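# Bring the red block or yellow sponge to desk

## Task

Look at the shelves at the far end of the aisle. If a red foam block sits there, move it onto the desk; if none is there, move the yellow sponge from the coffee table onto the desk. Every other object must stay on its own shelf, table or counter. The coffee table must be standing upright at the end. The robot must not fall over or finish leaning. The chosen item must rest on the desk by itself, not be held there by the robot.

## Robot and tools

ROBOT. TidyBot++: a mobile base 0.54 m long, 0.50 m wide and 0.38 m tall on four powered casters. It carries a single seven-joint arm ending in a two-finger gripper. The shoulder sits 0.12 m ahead of the base centre at 0.68 m height. Cameras: base_camera (fixed on the base, looking forward) and wrist_camera (looks along the hand). The arm starts folded, hand pointing down; folded, the hand reaches up to 0.08 m past the base front and the elbow up to 1.15 m high.

FRAMES. Base frame: origin on the floor below the base centre, x forward, y left, z up. hand_pose is reported in this frame and marks the spot between the finger pads; its z axis runs out along the fingers, its y axis is the closing direction. Odometry frame is the base frame as it was when the scene began. base_odometry counts wheel turns only, so slip looks like travel; heading is in radians, left positive, -3.142 to 3.142. base_tilt is in degrees, forward and right positive. Expect about 1 degree of fixed bias plus noise.

execute_actions. Argument "actions": a list holding one action or none (none just reports state and images). An action may have "base", "joints", and optional "speeds"; motions in one action start together. "base" holds exactly one relative command, measured from where the base last reported itself: {"translate_m": d} drives straight, forward positive, -2 to 2 m; {"strafe_m": d} slides sideways, left positive, -2 to 2 m; {"rotate_rad": d} turns in place, counter-clockwise from above positive, -6.3 to 6.3 rad. "joints" holds absolute targets by name: joint_1_rad (any angle, whole arm about vertical, positive is clockwise from above, opposite to rotate_rad), joint_2_rad (shoulder, -2.249 to 2.249), joint_3_rad (any angle), joint_4_rad (elbow, -2.579 to 2.579), joint_5_rad (any angle), joint_6_rad (wrist, -2.099 to 2.099), joint_7_rad (any angle; with hand down, positive is counter-clockwise from above, at 1.57 the fingers open toward left and right), all in radians, and gripper_pos from 0 (open, about 85 mm gap) to 1 (closed, squeezing about 96-120 N per finger). Gap is roughly 85 x (1 - gripper_pos) mm. Unbounded joints take the short way; turn in steps under half a turn. "speeds" caps top speed for that action only: translate_m and strafe_m 0.05-0.5 m/s, rotate_rad 0.1-1.57 rad/s (defaults are the maxima). A base move needing over 8.667 s is refused; no action runs past 15 s. Any unknown key or out-of-range value refuses the whole call. "cameras": list of base_camera, wrist_camera or all; omitted/null means all, [] means no images. Joints or base left out of an action may keep pushing toward old targets.

ARM GEOMETRY. Upper arm 0.42 m, forearm 0.31 m, hand 0.31 m. With joint_1_rad 0, joint_3_rad 3.14, joint_5_rad 0 the arm moves in the vertical plane along base x. Angles from vertical (forward positive): upper arm = joint_2_rad, forearm = joint_2_rad - joint_4_rad, hand = that minus joint_6_rad. Forward reach from the shoulder is the sum of length x sin(angle); height above shoulder is the sum of length x cos(angle). A downward hand reaches at most about 0.94 m high, and only near the base. Closed fingertips stick out about 20 mm beyond the hand point.

wait: "seconds" 0 to 10; nothing new is commanded; returns state and images. zoom_image: "camera" (base_camera or wrist_camera) and "region" [x0, y0, x1, y1] in pixels of that camera's latest image, top-left origin, at most 504 x 504. read_manual: optional "section" ("licences"); moves nothing. finished_scene: "scene" is the number of the scene being ended; irreversible, and the result says whether the task succeeded.

RESULT LINES. base_status and joint_status tell how the last accepted action ended: "done"; "off_target" (stopped short, may still push); "contact_stop" or "time_out" (target dropped, holding in place). A base blocked by something may say "done" yet stop far short. "joint command not followed" with "cause:" means arm targets were withheld, usually to avoid the arm hitting itself; those joints show "not_followed" and may be retried later. The gripper still obeys. on_its_own lists motion not commanded by the call. For the gripper at 1, "done" means nothing grasped; "off_target" means an object stopped the fingers. motor_effort gives percent of maximum, bracketed value the peak; readings are noisy and biased. "ARM HIT" means a hard hit on the base or the arm itself. MOTOR HOT warns from 60 °C; at 75 °C an OVER-TEMPERATURE FAULT lets the arm sink, joints show "limit_stop_at_motor_heat"; resend targets.

ACCURACY. Friction leaves joints slightly off even when "done"; correct by sending last command + (wanted - read). hand_pose may be 1-2 cm off; trust images. Held loads make the arm sag; while holding, never command a joint to its read value. Odometry drifts by centimetres and degrees over many moves.

AVOID. Torque faults (joints 1-4 limit 104.5 N m, 5-7 limit 51.3) freeze the arm and gripper for 10 s; they come from driving the base while the arm touches something. An arm snagged above about 0.8 m while driving, or sideways forces on a raised hand, can tip the robot; retract the arm or back away to right it. Avoid drops, slams, hard pushes, knocking objects off furniture, and bumping the coffee table over. Loose objects may occasionally get a small push. The robot holds its last command while you think; keep replies short when carrying loads.

Each tool is called by a JSON object that holds its "op" and its "data".

## Session

{"op": "execute_actions", "data": {"actions": [{"joints":{"joint_2_rad":-0.3,"joint_4_rad":-1.6,"joint_6_rad":-0.5}}]}}

Scene clock: 2.20 s.
base_odometry: x=+0.000 y=+0.000 heading=+0.000 (m, m, rad; odometry frame)
base_tilt: forward=+0.0 right=+0.0 (deg)
base_status: not commanded
joint_positions: joint_1_rad=+0.007 joint_2_rad=-0.321 joint_3_rad=+3.130 joint_4_rad=-1.611 joint_5_rad=-0.023 joint_6_rad=-0.517 joint_7_rad=+1.597 gripper_pos=+0.000
joint_status: all done
motor_effort: joint_1_rad=+0(0) joint_2_rad=-8(8) joint_3_rad=+2(2) joint_4_rad=+21(20) joint_5_rad=+0(0) joint_6_rad=+8(7) joint_7_rad=+1(1) (%)
hand_pose: x=+0.5909 y=+0.0082 z=+1.0954 quat_wxyz=(-0.002, +0.785, +0.009, +0.619) (m; base frame)
pictures: base_camera, wrist_camera
Images, in order (width x height): base_camera 644x364, wrist_camera 644x476.

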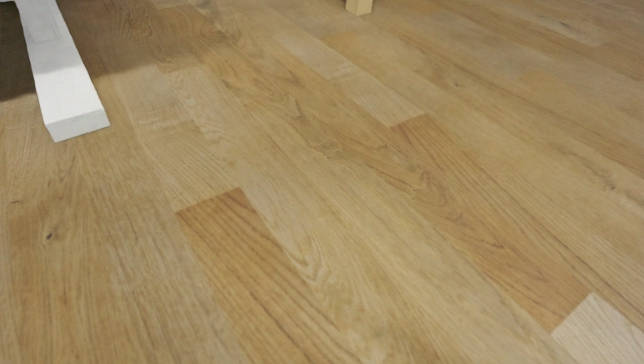

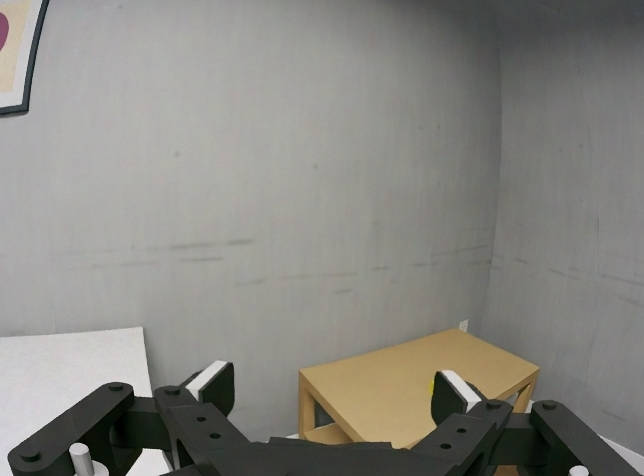

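{"op": "execute_actions", "data": {"actions": [{"joints":{"joint_1_rad":-1.3,"joint_2_rad":-0.5,"joint_6_rad":-0.9}}], "cameras": ["wrist_camera"]}}

{"op": "execute_actions", "data": {"actions": [{"joints":{"joint_1_rad":-2.8}}], "cameras": ["wrist_camera"]}}

{"op": "execute_actions", "data": {"actions": [{"joints":{"joint_1_rad":-4.3}}], "cameras": ["wrist_camera"]}}

Scene clock: 8.17 s.
base_odometry: x=+0.000 y=+0.000 heading=+0.000 (m, m, rad; odometry frame)
base_tilt: forward=+0.0 right=+0.0 (deg)
base_status: not commanded
joint_positions: joint_1_rad=-1.290 joint_2_rad=-0.482 joint_3_rad=+3.130 joint_4_rad=-1.611 joint_5_rad=-0.023 joint_6_rad=-0.880 joint_7_rad=+1.597 gripper_pos=+0.000
joint_status: all done
motor_effort: joint_1_rad=+0(1) joint_2_rad=-1(9) joint_3_rad=+2(3) joint_4_rad=+19(21) joint_5_rad=+0(0) joint_6_rad=+8(8) joint_7_rad=+0(1) (%)
hand_pose: x=+0.2097 y=+0.3599 z=+1.0570 quat_wxyz=(-0.327, +0.665, +0.520, +0.426) (m; base frame)
pictures: wrist_camera
Images, in order (width x height): wrist_camera 644x476.

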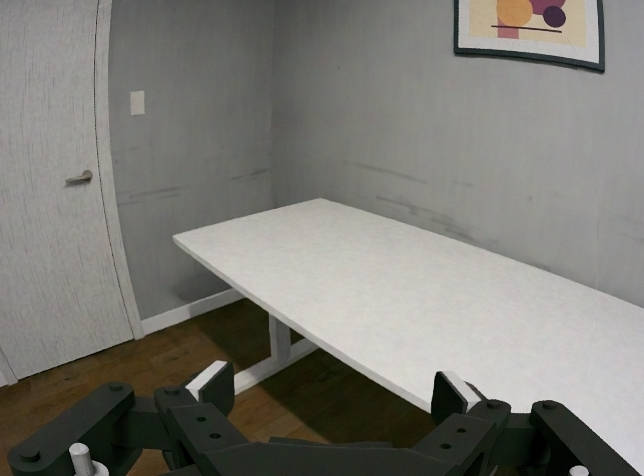

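Scene clock: 10.90 s.
base_odometry: x=+0.000 y=+0.000 heading=+0.000 (m, m, rad; odometry frame)
base_tilt: forward=+0.1 right=+0.0 (deg)
base_status: not commanded
joint_positions: joint_1_rad=-2.790 joint_2_rad=-0.482 joint_3_rad=+3.130 joint_4_rad=-1.611 joint_5_rad=-0.023 joint_6_rad=-0.880 joint_7_rad=+1.597 gripper_pos=+0.000
joint_status: all done
motor_effort: joint_1_rad=+0(0) joint_2_rad=-2(1) joint_3_rad=+1(2) joint_4_rad=+19(20) joint_5_rad=+0(1) joint_6_rad=+8(7) joint_7_rad=+0(0) (%)
hand_pose: x=-0.2336 y=+0.1159 z=+1.0570 quat_wxyz=(-0.529, +0.132, +0.833, +0.089) (m; base frame)
pictures: wrist_camera
Images, in order (width x height): wrist_camera 644x476.

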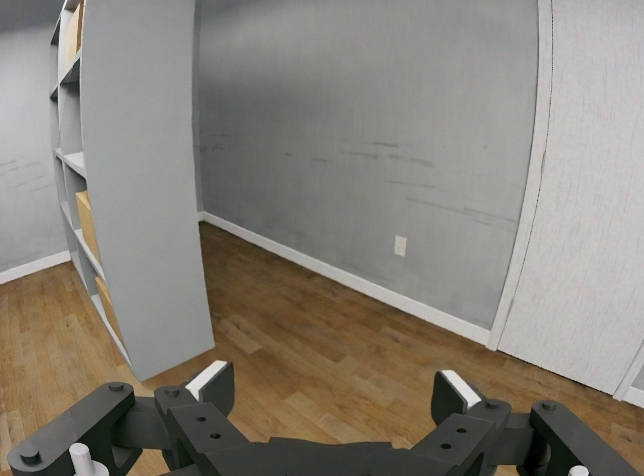

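Scene clock: 13.63 s.
base_odometry: x=+0.000 y=+0.000 heading=+0.000 (m, m, rad; odometry frame)
base_tilt: forward=+0.1 right=+0.0 (deg)
base_status: not commanded
joint_positions: joint_1_rad=-4.290 joint_2_rad=-0.482 joint_3_rad=+3.130 joint_4_rad=-1.611 joint_5_rad=-0.023 joint_6_rad=-0.880 joint_7_rad=+1.597 gripper_pos=+0.000
joint_status: all done
motor_effort: joint_1_rad=+0(0) joint_2_rad=-1(1) joint_3_rad=+2(2) joint_4_rad=+20(20) joint_5_rad=+0(0) joint_6_rad=+8(8) joint_7_rad=+0(0) (%)
hand_pose: x=-0.0216 y=-0.3435 z=+1.0570 quat_wxyz=(-0.448, -0.471, +0.700, -0.296) (m; base frame)
pictures: wrist_camera
Images, in order (width x height): wrist_camera 644x476.

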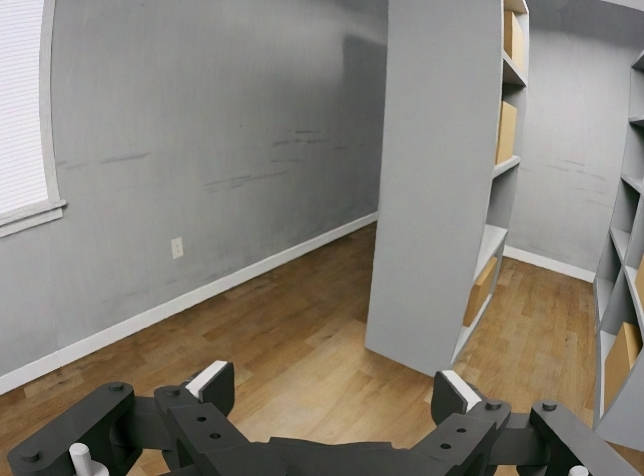

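{"op": "execute_actions", "data": {"actions": [{"base":{"rotate_rad":-2.65},"joints":{"joint_1_rad":0}}]}}

Scene clock: 17.93 s.
base_odometry: x=+0.000 y=+0.000 heading=-2.648 (m, m, rad; odometry frame)
base_tilt: forward=+0.1 right=+0.0 (deg)
base_status: done
joint_positions: joint_1_rad=-6.272 joint_2_rad=-0.485 joint_3_rad=+3.130 joint_4_rad=-1.611 joint_5_rad=-0.023 joint_6_rad=-0.881 joint_7_rad=+1.597 gripper_pos=+0.000
joint_status: all done
motor_effort: joint_1_rad=+0(0) joint_2_rad=-1(3) joint_3_rad=+1(3) joint_4_rad=+20(20) joint_5_rad=+0(0) joint_6_rad=+7(8) joint_7_rad=+1(0) (%)
hand_pose: x=+0.4886 y=+0.0086 z=+1.0580 quat_wxyz=(+0.002, -0.843, -0.011, -0.538) (m; base frame)
pictures: base_camera, wrist_camera
Images, in order (width x height): base_camera 644x364, wrist_camera 644x476.

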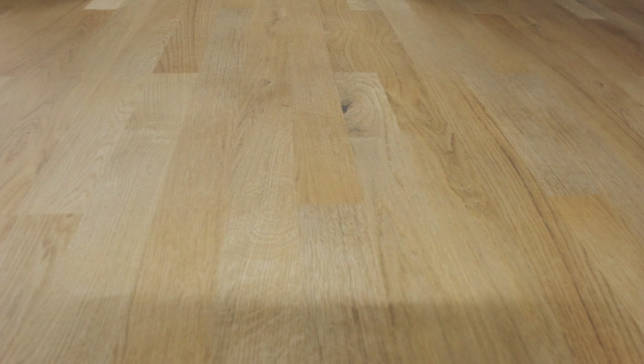

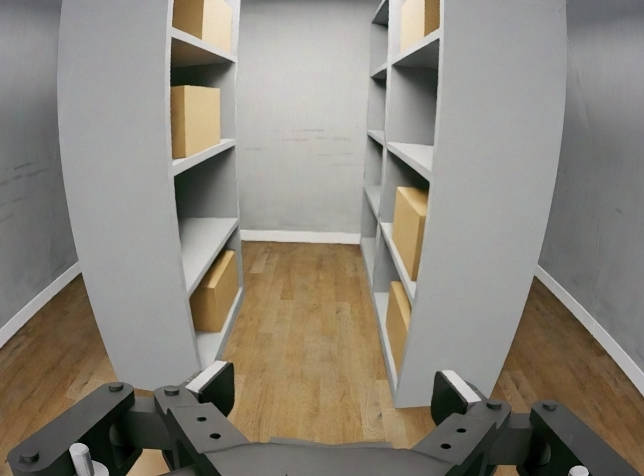

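{"op": "execute_actions", "data": {"actions": [{"base":{"rotate_rad":0.07}}], "cameras": []}}

{"op": "execute_actions", "data": {"actions": [{"base":{"translate_m":1.5}}]}}

Scene clock: 22.30 s.
base_odometry: x=+0.000 y=+0.000 heading=-2.580 (m, m, rad; odometry frame)
base_tilt: forward=+0.1 right=+0.0 (deg)
base_status: done
joint_positions: joint_1_rad=-6.276 joint_2_rad=-0.485 joint_3_rad=+3.129 joint_4_rad=-1.611 joint_5_rad=-0.023 joint_6_rad=-0.881 joint_7_rad=+1.597 gripper_pos=+0.000
joint_status: not commanded
motor_effort: joint_1_rad=+0(1) joint_2_rad=-1(2) joint_3_rad=+2(3) joint_4_rad=+19(20) joint_5_rad=+0(1) joint_6_rad=+8(8) joint_7_rad=+1(1) (%)
hand_pose: x=+0.4886 y=+0.0108 z=+1.0580 quat_wxyz=(+0.003, -0.843, -0.013, -0.538) (m; base frame)
pictures: none
No camera images: the call's "cameras" was empty. Leave "cameras" out to get every camera's image.

Scene clock: 26.67 s.
base_odometry: x=-1.271 y=-0.796 heading=-2.581 (m, m, rad; odometry frame)
base_tilt: forward=+0.1 right=+0.0 (deg)
base_status: done
joint_positions: joint_1_rad=-6.276 joint_2_rad=-0.495 joint_3_rad=+3.129 joint_4_rad=-1.610 joint_5_rad=-0.023 joint_6_rad=-0.884 joint_7_rad=+1.597 gripper_pos=+0.000
joint_status: not commanded
motor_effort: joint_1_rad=+0(0) joint_2_rad=+0(4) joint_3_rad=+2(2) joint_4_rad=+19(20) joint_5_rad=+0(0) joint_6_rad=+8(8) joint_7_rad=+1(1) (%)
hand_pose: x=+0.4846 y=+0.0108 z=+1.0611 quat_wxyz=(+0.003, -0.841, -0.013, -0.541) (m; base frame)
pictures: base_camera, wrist_camera
Images, in order (width x height): base_camera 644x364, wrist_camera 644x476.

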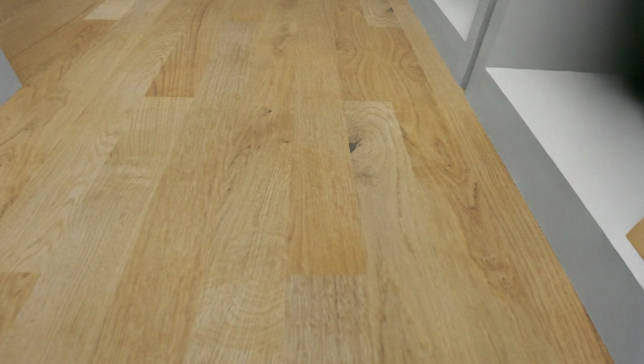

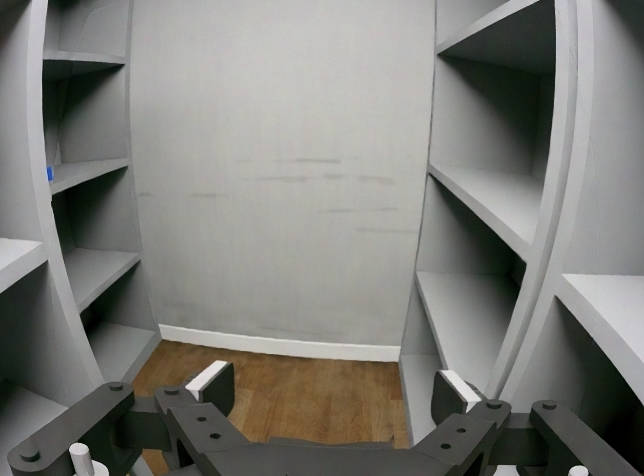

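{"op": "execute_actions", "data": {"actions": [{"base":{"strafe_m":0.06}}], "cameras": []}}

{"op": "execute_actions", "data": {"actions": [{"base":{"translate_m":0.7},"joints":{"joint_2_rad":-0.7,"joint_4_rad":-1.9,"joint_6_rad":-0.8,"joint_1_rad":-0.4}}]}}

{"op": "execute_actions", "data": {"actions": [{"joints":{"joint_1_rad":-1.0}}], "cameras": ["wrist_camera"]}}

Scene clock: 30.50 s.
base_odometry: x=-1.240 y=-0.848 heading=-2.581 (m, m, rad; odometry frame)
base_tilt: forward=+0.0 right=+0.0 (deg)
base_status: done
joint_positions: joint_1_rad=-6.276 joint_2_rad=-0.495 joint_3_rad=+3.127 joint_4_rad=-1.610 joint_5_rad=-0.023 joint_6_rad=-0.884 joint_7_rad=+1.597 gripper_pos=+0.000
joint_status: not commanded
motor_effort: joint_1_rad=+0(1) joint_2_rad=-1(2) joint_3_rad=+2(4) joint_4_rad=+19(20) joint_5_rad=+0(1) joint_6_rad=+7(8) joint_7_rad=+1(0) (%)
hand_pose: x=+0.4845 y=+0.0117 z=+1.0611 quat_wxyz=(+0.003, -0.841, -0.014, -0.541) (m; base frame)
pictures: none
No camera images: the call's "cameras" was empty. Leave "cameras" out to get every camera's image.

Scene clock: 33.27 s.
base_odometry: x=-1.832 y=-1.220 heading=-2.581 (m, m, rad; odometry frame)
base_tilt: forward=+0.1 right=+0.0 (deg)
base_status: done
joint_positions: joint_1_rad=-6.674 joint_2_rad=-0.687 joint_3_rad=+3.127 joint_4_rad=-1.887 joint_5_rad=-0.023 joint_6_rad=-0.818 joint_7_rad=+1.597 gripper_pos=+0.000
joint_status: all done
motor_effort: joint_1_rad=+0(1) joint_2_rad=+5(6) joint_3_rad=+2(3) joint_4_rad=+20(20) joint_5_rad=+0(0) joint_6_rad=+8(8) joint_7_rad=+1(0) (%)
hand_pose: x=+0.3977 y=+0.1286 z=+0.9862 quat_wxyz=(+0.107, -0.827, -0.180, -0.522) (m; base frame)
pictures: base_camera, wrist_camera
Images, in order (width x height): base_camera 644x364, wrist_camera 644x476.

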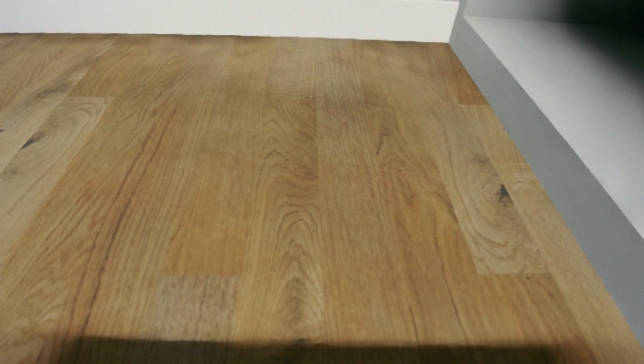

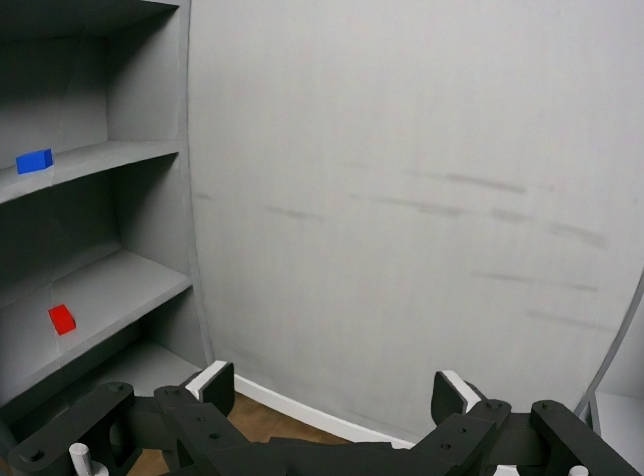

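Scene clock: 35.10 s.
base_odometry: x=-1.832 y=-1.220 heading=-2.581 (m, m, rad; odometry frame)
base_tilt: forward=+0.1 right=-0.1 (deg)
base_status: not commanded
joint_positions: joint_1_rad=-7.273 joint_2_rad=-0.687 joint_3_rad=+3.127 joint_4_rad=-1.887 joint_5_rad=-0.023 joint_6_rad=-0.818 joint_7_rad=+1.597 gripper_pos=+0.000
joint_status: all done
motor_effort: joint_1_rad=+0(1) joint_2_rad=+4(5) joint_3_rad=+2(2) joint_4_rad=+20(20) joint_5_rad=+0(1) joint_6_rad=+7(8) joint_7_rad=+1(0) (%)
hand_pose: x=+0.2765 y=+0.2634 z=+0.9862 quat_wxyz=(+0.256, -0.737, -0.416, -0.467) (m; base frame)
pictures: wrist_camera
Images, in order (width x height): wrist_camera 644x476.

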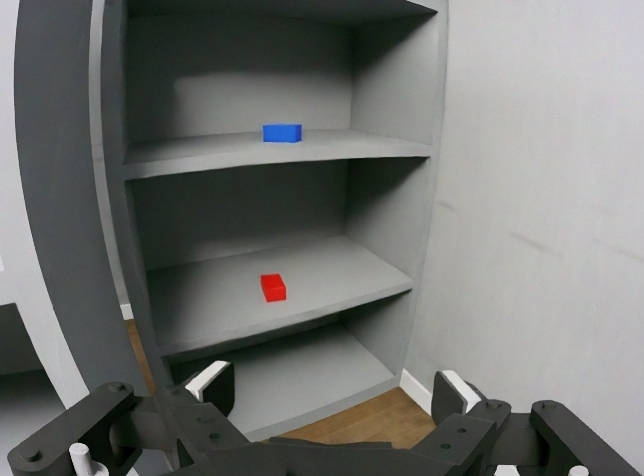

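{"op": "execute_actions", "data": {"actions": [{"base":{"translate_m":0.48}}], "cameras": []}}

{"op": "execute_actions", "data": {"actions": [{"joints":{"joint_1_rad":-1.57,"joint_2_rad":0.6,"joint_4_rad":-1.9,"joint_6_rad":0.5}}]}}

Scene clock: 41.67 s.
base_odometry: x=-2.239 y=-1.476 heading=-2.581 (m, m, rad; odometry frame)
base_tilt: forward=+0.1 right=+0.0 (deg)
base_status: done
joint_positions: joint_1_rad=-7.274 joint_2_rad=-0.689 joint_3_rad=+3.130 joint_4_rad=-1.887 joint_5_rad=-0.023 joint_6_rad=-0.818 joint_7_rad=+1.597 gripper_pos=+0.000
joint_status: not commanded
motor_effort: joint_1_rad=+0(1) joint_2_rad=+5(7) joint_3_rad=+2(4) joint_4_rad=+20(20) joint_5_rad=-1(1) joint_6_rad=+7(8) joint_7_rad=+0(1) (%)
hand_pose: x=+0.2769 y=+0.2624 z=+0.9869 quat_wxyz=(+0.257, -0.737, -0.415, -0.468) (m; base frame)
pictures: none
No camera images: the call's "cameras" was empty. Leave "cameras" out to get every camera's image.

Scene clock: 44.23 s.
base_odometry: x=-2.239 y=-1.476 heading=-2.581 (m, m, rad; odometry frame)
base_tilt: forward=+0.1 right=-0.1 (deg)
base_status: not commanded
joint_positions: joint_1_rad=-7.845 joint_2_rad=+0.592 joint_3_rad=+3.130 joint_4_rad=-1.888 joint_5_rad=-0.023 joint_6_rad=+0.479 joint_7_rad=+1.597 gripper_pos=+0.000
joint_status: all done
motor_effort: joint_1_rad=+0(2) joint_2_rad=-34(36) joint_3_rad=+0(2) joint_4_rad=+15(20) joint_5_rad=+0(0) joint_6_rad=+8(8) joint_7_rad=+0(1) (%)
hand_pose: x=+0.1203 y=+0.7109 z=+0.6534 quat_wxyz=(+0.380, -0.596, -0.594, -0.384) (m; base frame)
pictures: base_camera, wrist_camera
Images, in order (width x height): base_camera 644x364, wrist_camera 644x476.

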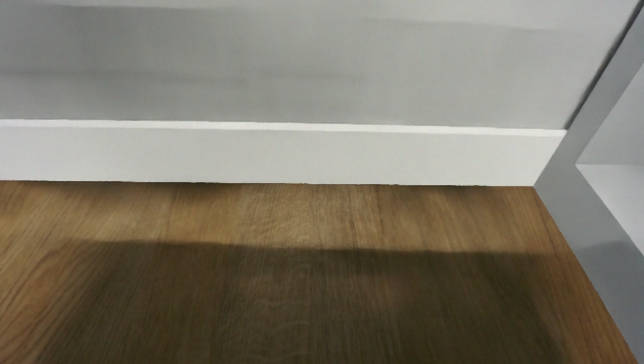

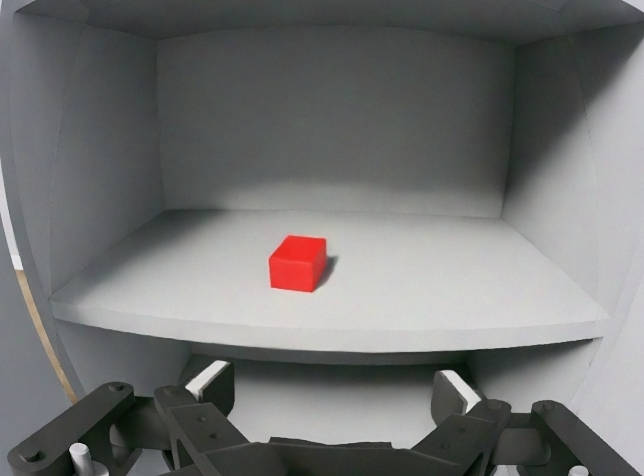

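{"op": "execute_actions", "data": {"actions": [{"base":{"translate_m":-0.028}}], "cameras": []}}

{"op": "execute_actions", "data": {"actions": [{"base":{"strafe_m":0.14}}]}}

Scene clock: 48.37 s.
base_odometry: x=-2.215 y=-1.461 heading=-2.581 (m, m, rad; odometry frame)
base_tilt: forward=+0.1 right=-0.1 (deg)
base_status: done
joint_positions: joint_1_rad=-7.857 joint_2_rad=+0.592 joint_3_rad=+3.128 joint_4_rad=-1.888 joint_5_rad=-0.023 joint_6_rad=+0.480 joint_7_rad=+1.597 gripper_pos=+0.000
joint_status: not commanded
motor_effort: joint_1_rad=+0(3) joint_2_rad=-34(37) joint_3_rad=+0(2) joint_4_rad=+15(15) joint_5_rad=+0(0) joint_6_rad=+8(8) joint_7_rad=+0(1) (%)
hand_pose: x=+0.1105 y=+0.7109 z=+0.6535 quat_wxyz=(+0.383, -0.592, -0.598, -0.381) (m; base frame)
pictures: none
No camera images: the call's "cameras" was empty. Leave "cameras" out to get every camera's image.

Scene clock: 49.80 s.
base_odometry: x=-2.141 y=-1.580 heading=-2.581 (m, m, rad; odometry frame)
base_tilt: forward=+0.1 right=-0.1 (deg)
base_status: done
joint_positions: joint_1_rad=-7.857 joint_2_rad=+0.594 joint_3_rad=+3.128 joint_4_rad=-1.890 joint_5_rad=-0.023 joint_6_rad=+0.482 joint_7_rad=+1.597 gripper_pos=+0.000
joint_status: not commanded
motor_effort: joint_1_rad=+0(1) joint_2_rad=-33(37) joint_3_rad=+0(0) joint_4_rad=+14(16) joint_5_rad=+0(0) joint_6_rad=+7(8) joint_7_rad=+0(1) (%)
hand_pose: x=+0.1106 y=+0.7102 z=+0.6515 quat_wxyz=(+0.382, -0.593, -0.598, -0.381) (m; base frame)
pictures: base_camera, wrist_camera
Images, in order (width x height): base_camera 644x364, wrist_camera 644x476.

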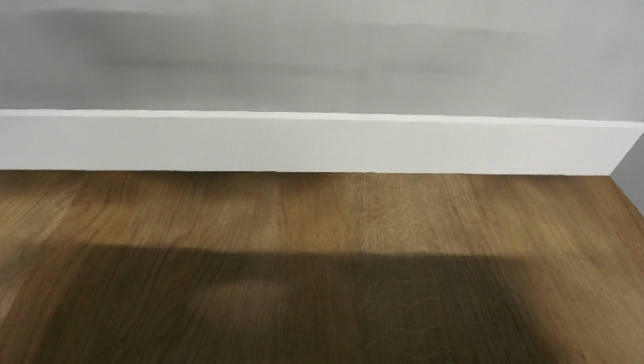

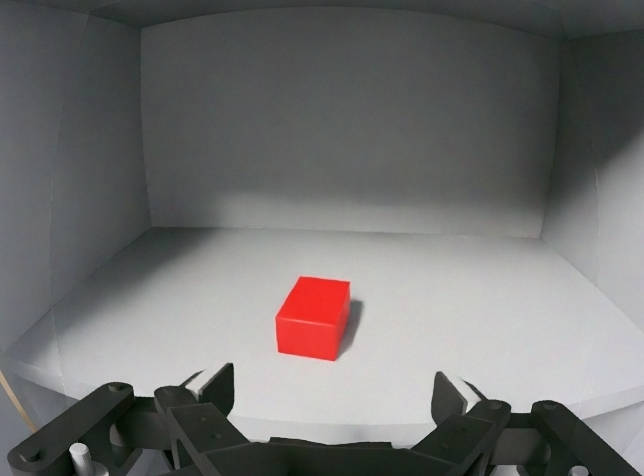

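{"op": "execute_actions", "data": {"actions": [{"base":{"translate_m":-0.015},"joints":{"joint_2_rad":1.0,"joint_4_rad":-1.38,"joint_6_rad":0.4}}], "cameras": ["wrist_camera"]}}

{"op": "execute_actions", "data": {"actions": [{"base":{"strafe_m":0.05}}], "cameras": ["wrist_camera"]}}

Scene clock: 54.73 s.
base_odometry: x=-2.128 y=-1.572 heading=-2.581 (m, m, rad; odometry frame)
base_tilt: forward=+0.0 right=-0.1 (deg)
base_status: done
joint_positions: joint_1_rad=-7.857 joint_2_rad=+0.993 joint_3_rad=+3.128 joint_4_rad=-1.397 joint_5_rad=-0.023 joint_6_rad=+0.419 joint_7_rad=+1.597 gripper_pos=+0.000
joint_status: all done
motor_effort: joint_1_rad=+0(3) joint_2_rad=-46(48) joint_3_rad=+0(2) joint_4_rad=+16(17) joint_5_rad=+0(1) joint_6_rad=+8(8) joint_7_rad=+1(1) (%)
hand_pose: x=+0.1106 y=+0.8535 z=+0.5602 quat_wxyz=(+0.392, -0.589, -0.590, -0.389) (m; base frame)
pictures: wrist_camera
Images, in order (width x height): wrist_camera 644x476.

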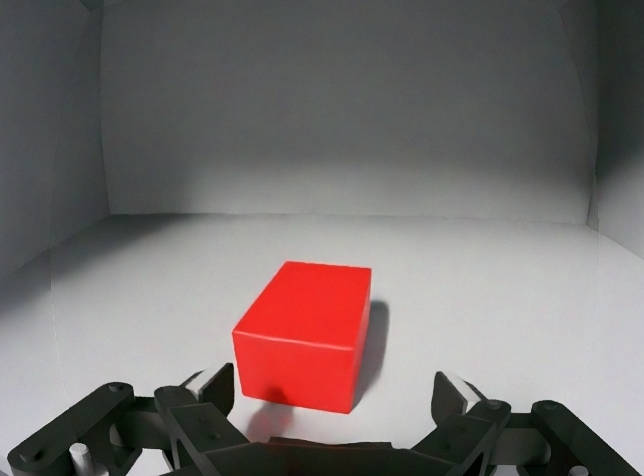

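Scene clock: 55.70 s.
base_odometry: x=-2.101 y=-1.614 heading=-2.581 (m, m, rad; odometry frame)
base_tilt: forward=+0.0 right=-0.1 (deg)
base_status: done
joint_positions: joint_1_rad=-7.857 joint_2_rad=+0.994 joint_3_rad=+3.128 joint_4_rad=-1.390 joint_5_rad=-0.023 joint_6_rad=+0.417 joint_7_rad=+1.597 gripper_pos=+0.000
joint_status: not commanded
motor_effort: joint_1_rad=+0(4) joint_2_rad=-46(48) joint_3_rad=+0(2) joint_4_rad=+17(18) joint_5_rad=+0(0) joint_6_rad=+8(8) joint_7_rad=+0(0) (%)
hand_pose: x=+0.1108 y=+0.8557 z=+0.5630 quat_wxyz=(+0.393, -0.588, -0.589, -0.391) (m; base frame)
pictures: wrist_camera
Images, in order (width x height): wrist_camera 644x476.

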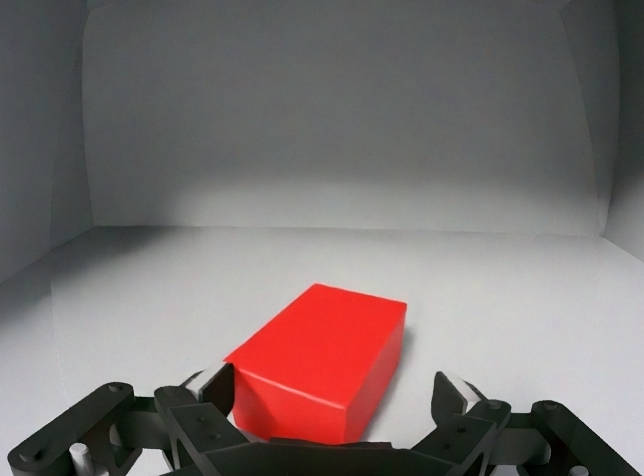

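Pushed its corner. Shift left, then in.

{"op": "execute_actions", "data": {"actions": [{"base":{"translate_m":-0.022}}], "cameras": []}}

{"op": "execute_actions", "data": {"actions": [{"base":{"strafe_m":0.04}}], "cameras": ["wrist_camera"]}}

{"op": "execute_actions", "data": {"actions": [{"joints":{"gripper_pos":1}}], "cameras": ["wrist_camera"]}}

Scene clock: 59.57 s.
base_odometry: x=-2.082 y=-1.603 heading=-2.581 (m, m, rad; odometry frame)
base_tilt: forward=+0.0 right=-0.1 (deg)
base_status: done
joint_positions: joint_1_rad=-7.858 joint_2_rad=+0.994 joint_3_rad=+3.129 joint_4_rad=-1.390 joint_5_rad=-0.023 joint_6_rad=+0.417 joint_7_rad=+1.597 gripper_pos=+0.000
joint_status: not commanded
motor_effort: joint_1_rad=-1(5) joint_2_rad=-45(48) joint_3_rad=-1(2) joint_4_rad=+16(18) joint_5_rad=+0(1) joint_6_rad=+8(8) joint_7_rad=+1(0) (%)
hand_pose: x=+0.1095 y=+0.8557 z=+0.5629 quat_wxyz=(+0.393, -0.588, -0.590, -0.390) (m; base frame)
pictures: none
No camera images: the call's "cameras" was empty. Leave "cameras" out to get every camera's image.

Scene clock: 60.47 s.
base_odometry: x=-2.060 y=-1.637 heading=-2.580 (m, m, rad; odometry frame)
base_tilt: forward=+0.1 right=-0.1 (deg)
base_status: done
joint_positions: joint_1_rad=-7.858 joint_2_rad=+0.994 joint_3_rad=+3.129 joint_4_rad=-1.388 joint_5_rad=-0.023 joint_6_rad=+0.416 joint_7_rad=+1.597 gripper_pos=+0.000
joint_status: not commanded
motor_effort: joint_1_rad=+0(2) joint_2_rad=-46(48) joint_3_rad=-1(2) joint_4_rad=+17(18) joint_5_rad=+0(0) joint_6_rad=+8(9) joint_7_rad=+0(0) (%)
hand_pose: x=+0.1096 y=+0.8565 z=+0.5638 quat_wxyz=(+0.394, -0.587, -0.589, -0.391) (m; base frame)
pictures: wrist_camera
Images, in order (width x height): wrist_camera 644x476.

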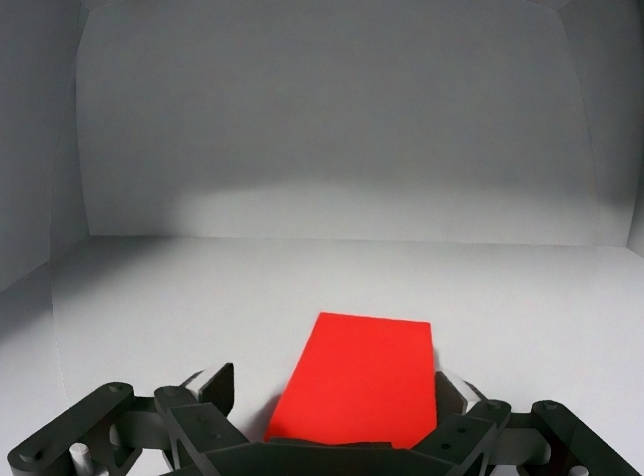

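Scene clock: 61.57 s.
base_odometry: x=-2.060 y=-1.637 heading=-2.580 (m, m, rad; odometry frame)
base_tilt: forward=+0.0 right=-0.1 (deg)
base_status: not commanded
joint_positions: joint_1_rad=-7.858 joint_2_rad=+0.993 joint_3_rad=+3.129 joint_4_rad=-1.387 joint_5_rad=-0.023 joint_6_rad=+0.416 joint_7_rad=+1.597 gripper_pos=+0.375
joint_status: gripper_pos off_target (ended at +0.375, target +1.000)
motor_effort: joint_1_rad=+0(2) joint_2_rad=-45(45) joint_3_rad=+0(1) joint_4_rad=+16(16) joint_5_rad=+0(1) joint_6_rad=+7(8) joint_7_rad=+1(0) (%)
hand_pose: x=+0.1100 y=+0.8567 z=+0.5646 quat_wxyz=(+0.394, -0.587, -0.589, -0.391) (m; base frame)
pictures: wrist_camera
Images, in order (width x height): wrist_camera 644x476.

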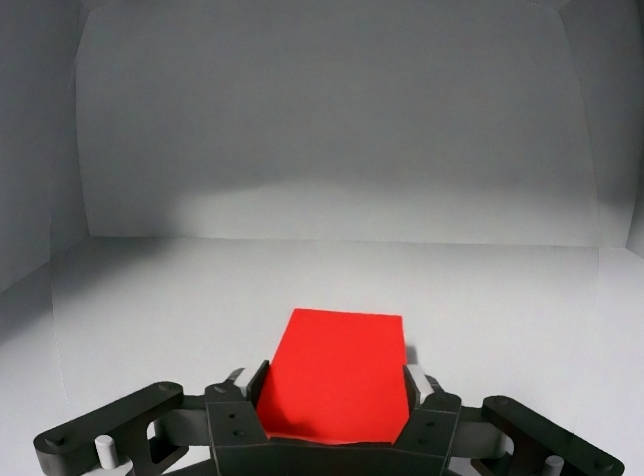

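{"op": "execute_actions", "data": {"actions": [{"base":{"strafe_m":-0.22},"joints":{"joint_2_rad":0.6,"joint_4_rad":-1.9,"joint_6_rad":0.5}}], "cameras": []}}

{"op": "execute_actions", "data": {"actions": [{"joints":{"joint_1_rad":-1.0,"joint_2_rad":-0.7,"joint_6_rad":-0.8}}], "cameras": []}}

{"op": "execute_actions", "data": {"actions": [{"joints":{"joint_1_rad":0}}], "cameras": []}}

{"op": "execute_actions", "data": {"actions": [{"base":{"translate_m":-2}}]}}

{"op": "execute_actions", "data": {"actions": [{"base":{"translate_m":-0.5},"joints":{"joint_1_rad":3.0}}]}}

Scene clock: 67.30 s.
base_odometry: x=-2.177 y=-1.450 heading=-2.580 (m, m, rad; odometry frame)
base_tilt: forward=+0.1 right=-0.1 (deg)
base_status: done
joint_positions: joint_1_rad=-7.855 joint_2_rad=+0.607 joint_3_rad=+3.129 joint_4_rad=-1.890 joint_5_rad=-0.023 joint_6_rad=+0.478 joint_7_rad=+1.597 gripper_pos=+0.375
joint_status: all done
motor_effort: joint_1_rad=+0(5) joint_2_rad=-34(46) joint_3_rad=+0(2) joint_4_rad=+15(17) joint_5_rad=-1(0) joint_6_rad=+8(8) joint_7_rad=+1(0) (%)
hand_pose: x=+0.1124 y=+0.7092 z=+0.6413 quat_wxyz=(+0.376, -0.597, -0.601, -0.376) (m; base frame)
pictures: none
No camera images: the call's "cameras" was empty. Leave "cameras" out to get every camera's image.

Scene clock: 69.87 s.
base_odometry: x=-2.177 y=-1.450 heading=-2.580 (m, m, rad; odometry frame)
base_tilt: forward=+0.1 right=+0.0 (deg)
base_status: not commanded
joint_positions: joint_1_rad=-7.295 joint_2_rad=-0.691 joint_3_rad=+3.129 joint_4_rad=-1.890 joint_5_rad=-0.023 joint_6_rad=-0.784 joint_7_rad=+1.597 gripper_pos=+0.375
joint_status: all done
motor_effort: joint_1_rad=+0(1) joint_2_rad=+4(37) joint_3_rad=+2(0) joint_4_rad=+21(21) joint_5_rad=+0(0) joint_6_rad=+8(9) joint_7_rad=+0(2) (%)
hand_pose: x=+0.2730 y=+0.2691 z=+0.9953 quat_wxyz=(+0.268, -0.725, -0.419, -0.477) (m; base frame)
pictures: none
No camera images: the call's "cameras" was empty. Leave "cameras" out to get every camera's image.

Scene clock: 72.17 s.
base_odometry: x=-2.177 y=-1.450 heading=-2.580 (m, m, rad; odometry frame)
base_tilt: forward=+0.1 right=+0.0 (deg)
base_status: not commanded
joint_positions: joint_1_rad=-6.293 joint_2_rad=-0.691 joint_3_rad=+3.129 joint_4_rad=-1.890 joint_5_rad=-0.023 joint_6_rad=-0.784 joint_7_rad=+1.597 gripper_pos=+0.375
joint_status: all done
motor_effort: joint_1_rad=+0(0) joint_2_rad=+4(5) joint_3_rad=+2(2) joint_4_rad=+20(20) joint_5_rad=-1(0) joint_6_rad=+8(8) joint_7_rad=+1(0) (%)
hand_pose: x=+0.4287 y=+0.0151 z=+0.9953 quat_wxyz=(+0.006, -0.837, -0.019, -0.547) (m; base frame)
pictures: none
No camera images: the call's "cameras" was empty. Leave "cameras" out to get every camera's image.

Scene clock: 77.53 s.
base_odometry: x=-0.485 y=-0.385 heading=-2.580 (m, m, rad; odometry frame)
base_tilt: forward=+0.1 right=+0.0 (deg)
base_status: done
joint_positions: joint_1_rad=-6.293 joint_2_rad=-0.694 joint_3_rad=+3.129 joint_4_rad=-1.892 joint_5_rad=-0.023 joint_6_rad=-0.786 joint_7_rad=+1.597 gripper_pos=+0.375
joint_status: not commanded
motor_effort: joint_1_rad=+0(0) joint_2_rad=+4(7) joint_3_rad=+2(3) joint_4_rad=+21(22) joint_5_rad=+0(0) joint_6_rad=+8(8) joint_7_rad=+0(0) (%)
hand_pose: x=+0.4272 y=+0.0150 z=+0.9948 quat_wxyz=(+0.006, -0.837, -0.019, -0.547) (m; base frame)
pictures: base_camera, wrist_camera
Images, in order (width x height): base_camera 644x364, wrist_camera 644x476.

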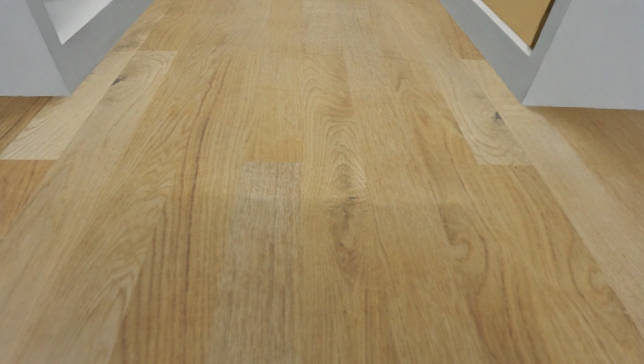

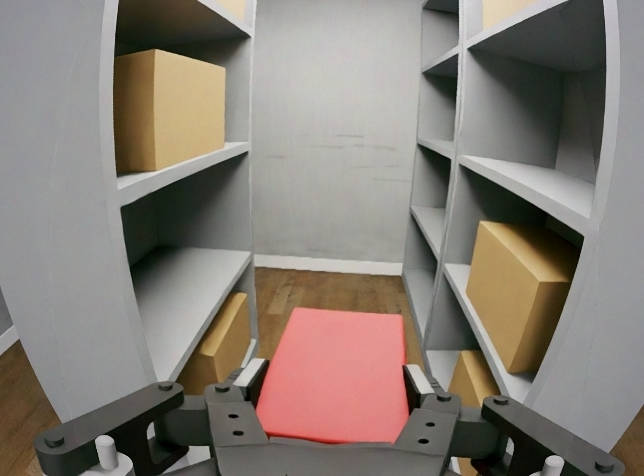

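Scene clock: 81.37 s.
base_odometry: x=-0.061 y=-0.118 heading=-2.580 (m, m, rad; odometry frame)
base_tilt: forward=+0.1 right=+0.0 (deg)
base_status: done
joint_positions: joint_1_rad=-3.293 joint_2_rad=-0.700 joint_3_rad=+3.129 joint_4_rad=-1.892 joint_5_rad=-0.023 joint_6_rad=-0.787 joint_7_rad=+1.597 gripper_pos=+0.375
joint_status: all done
motor_effort: joint_1_rad=+0(0) joint_2_rad=+5(8) joint_3_rad=+2(3) joint_4_rad=+20(21) joint_5_rad=+0(1) joint_6_rad=+8(8) joint_7_rad=+0(1) (%)
hand_pose: x=-0.1824 y=-0.0582 z=+0.9961 quat_wxyz=(-0.547, -0.078, +0.832, -0.045) (m; base frame)
pictures: base_camera, wrist_camera
Images, in order (width x height): base_camera 644x364, wrist_camera 644x476.

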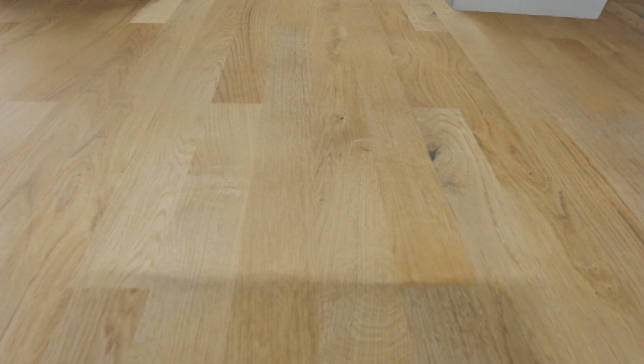

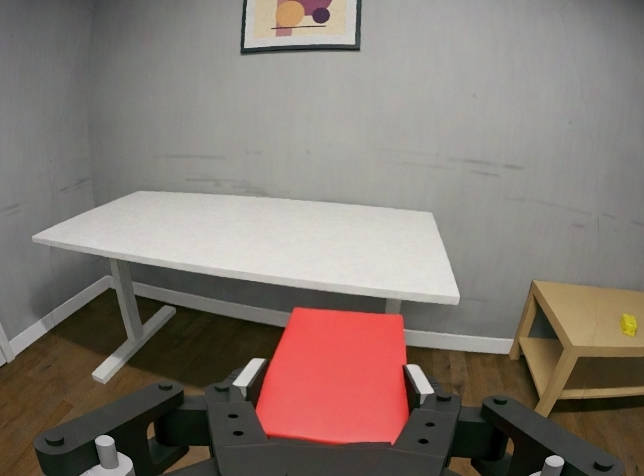

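{"op": "execute_actions", "data": {"actions": [{"base":{"translate_m":-0.25},"joints":{"joint_1_rad":2.8,"joint_2_rad":0.6,"joint_4_rad":-1.1,"joint_6_rad":-0.3}}]}}

{"op": "execute_actions", "data": {"actions": [{"joints":{"joint_2_rad":0.68}}]}}

Scene clock: 86.30 s.
base_odometry: x=+0.150 y=+0.015 heading=-2.579 (m, m, rad; odometry frame)
base_tilt: forward=+0.0 right=+0.0 (deg)
base_status: done
joint_positions: joint_1_rad=-3.472 joint_2_rad=+0.598 joint_3_rad=+3.129 joint_4_rad=-1.120 joint_5_rad=-0.023 joint_6_rad=-0.323 joint_7_rad=+1.597 gripper_pos=+0.375
joint_status: all done
motor_effort: joint_1_rad=+0(1) joint_2_rad=-40(42) joint_3_rad=+0(3) joint_4_rad=+21(23) joint_5_rad=+0(1) joint_6_rad=+8(8) joint_7_rad=+1(0) (%)
hand_pose: x=-0.6580 y=-0.2785 z=+0.8426 quat_wxyz=(-0.515, -0.147, +0.840, -0.094) (m; base frame)
pictures: base_camera, wrist_camera
Images, in order (width x height): base_camera 644x364, wrist_camera 644x476.

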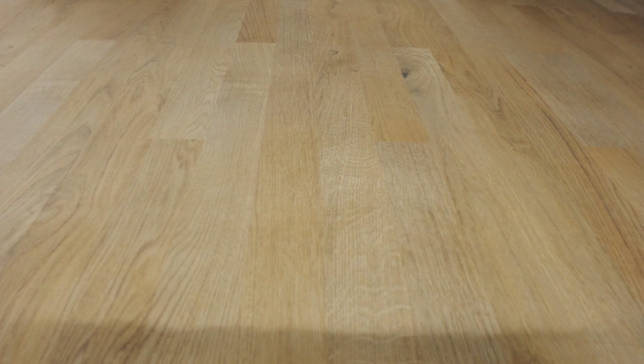

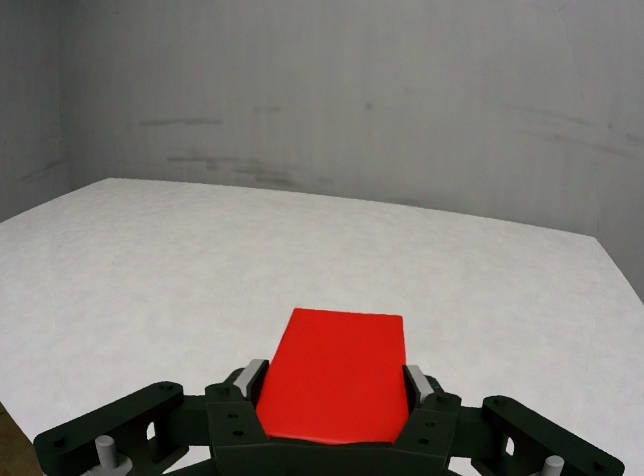

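Scene clock: 87.30 s.
base_odometry: x=+0.150 y=+0.015 heading=-2.579 (m, m, rad; odometry frame)
base_tilt: forward=+0.0 right=+0.0 (deg)
base_status: not commanded
joint_positions: joint_1_rad=-3.472 joint_2_rad=+0.681 joint_3_rad=+3.129 joint_4_rad=-1.112 joint_5_rad=-0.023 joint_6_rad=-0.320 joint_7_rad=+1.597 gripper_pos=+0.375
joint_status: all done
motor_effort: joint_1_rad=+0(0) joint_2_rad=-43(46) joint_3_rad=+0(0) joint_4_rad=+21(23) joint_5_rad=+0(1) joint_6_rad=+8(8) joint_7_rad=+1(1) (%)
hand_pose: x=-0.6700 y=-0.2826 z=+0.7787 quat_wxyz=(-0.484, -0.149, +0.858, -0.089) (m; base frame)
pictures: base_camera, wrist_camera
Images, in order (width x height): base_camera 644x364, wrist_camera 644x476.

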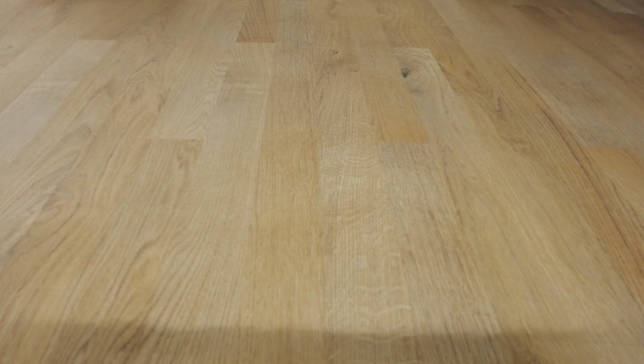

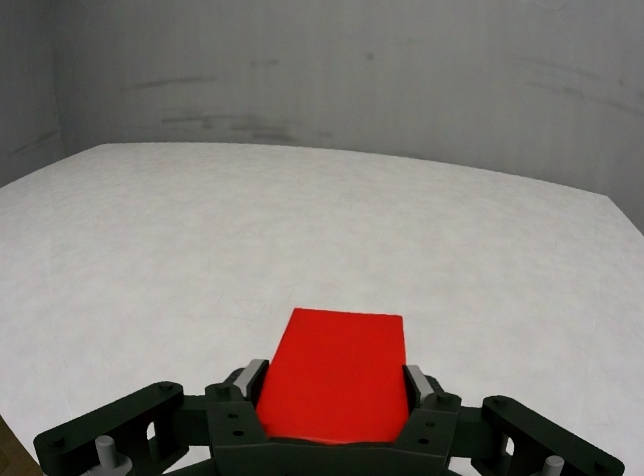

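{"op": "execute_actions", "data": {"actions": [{"base":{"translate_m":-0.08},"joints":{"joint_2_rad":0.73}}], "cameras": []}}

{"op": "execute_actions", "data": {"actions": [{"joints":{"gripper_pos":0}}], "cameras": ["wrist_camera"]}}

{"op": "execute_actions", "data": {"actions": [{"joints":{"joint_2_rad":0.4,"joint_6_rad":-0.6}}], "cameras": ["wrist_camera"]}}

Scene clock: 92.93 s.
base_odometry: x=+0.218 y=+0.058 heading=-2.579 (m, m, rad; odometry frame)
base_tilt: forward=+0.0 right=+0.0 (deg)
base_status: done
joint_positions: joint_1_rad=-3.478 joint_2_rad=+0.712 joint_3_rad=+3.129 joint_4_rad=-1.105 joint_5_rad=-0.023 joint_6_rad=-0.309 joint_7_rad=+1.597 gripper_pos=+0.375
joint_status: all done
motor_effort: joint_1_rad=+0(3) joint_2_rad=-41(45) joint_3_rad=+0(2) joint_4_rad=+20(22) joint_5_rad=+0(1) joint_6_rad=+6(8) joint_7_rad=+1(1) (%)
hand_pose: x=-0.6742 y=-0.2887 z=+0.7596 quat_wxyz=(-0.478, -0.152, +0.861, -0.089) (m; base frame)
pictures: none
No camera images: the call's "cameras" was empty. Leave "cameras" out to get every camera's image.

Scene clock: 94.03 s.
base_odometry: x=+0.218 y=+0.058 heading=-2.579 (m, m, rad; odometry frame)
base_tilt: forward=+0.0 right=+0.0 (deg)
base_status: not commanded
joint_positions: joint_1_rad=-3.478 joint_2_rad=+0.715 joint_3_rad=+3.129 joint_4_rad=-1.105 joint_5_rad=-0.023 joint_6_rad=-0.309 joint_7_rad=+1.597 gripper_pos=+0.000
joint_status: all done
motor_effort: joint_1_rad=+0(0) joint_2_rad=-43(43) joint_3_rad=+0(0) joint_4_rad=+20(21) joint_5_rad=+0(0) joint_6_rad=+7(7) joint_7_rad=+1(1) (%)
hand_pose: x=-0.6744 y=-0.2887 z=+0.7574 quat_wxyz=(-0.477, -0.152, +0.861, -0.089) (m; base frame)
pictures: wrist_camera
Images, in order (width x height): wrist_camera 644x476.

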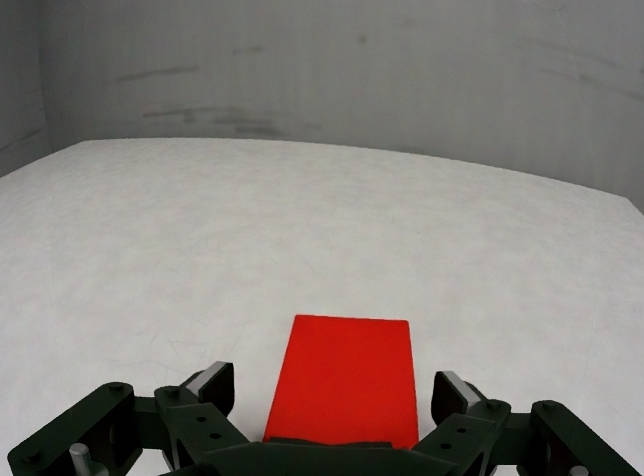

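Scene clock: 95.73 s.
base_odometry: x=+0.218 y=+0.058 heading=-2.579 (m, m, rad; odometry frame)
base_tilt: forward=+0.0 right=+0.0 (deg)
base_status: not commanded
joint_positions: joint_1_rad=-3.478 joint_2_rad=+0.393 joint_3_rad=+3.129 joint_4_rad=-1.101 joint_5_rad=-0.023 joint_6_rad=-0.580 joint_7_rad=+1.597 gripper_pos=+0.000
joint_status: all done
motor_effort: joint_1_rad=+0(1) joint_2_rad=-33(46) joint_3_rad=+0(0) joint_4_rad=+21(22) joint_5_rad=+0(1) joint_6_rad=+7(7) joint_7_rad=+1(1) (%)
hand_pose: x=-0.5821 y=-0.2584 z=+0.9443 quat_wxyz=(-0.500, -0.154, +0.847, -0.094) (m; base frame)
pictures: wrist_camera
Images, in order (width x height): wrist_camera 644x476.

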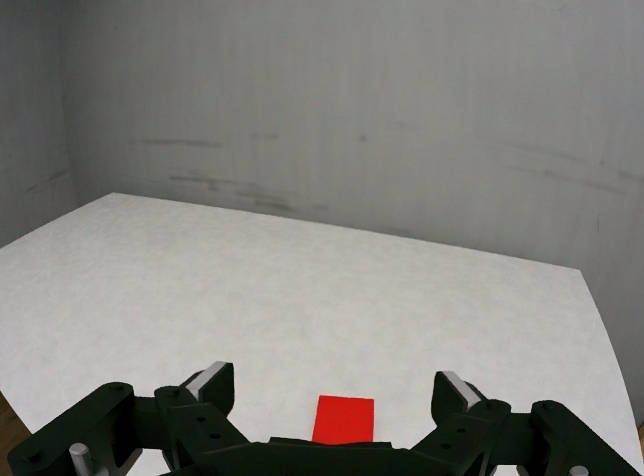

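{"op": "finished_scene", "data": {"scene": 1}}

The scene is finished: the task was done.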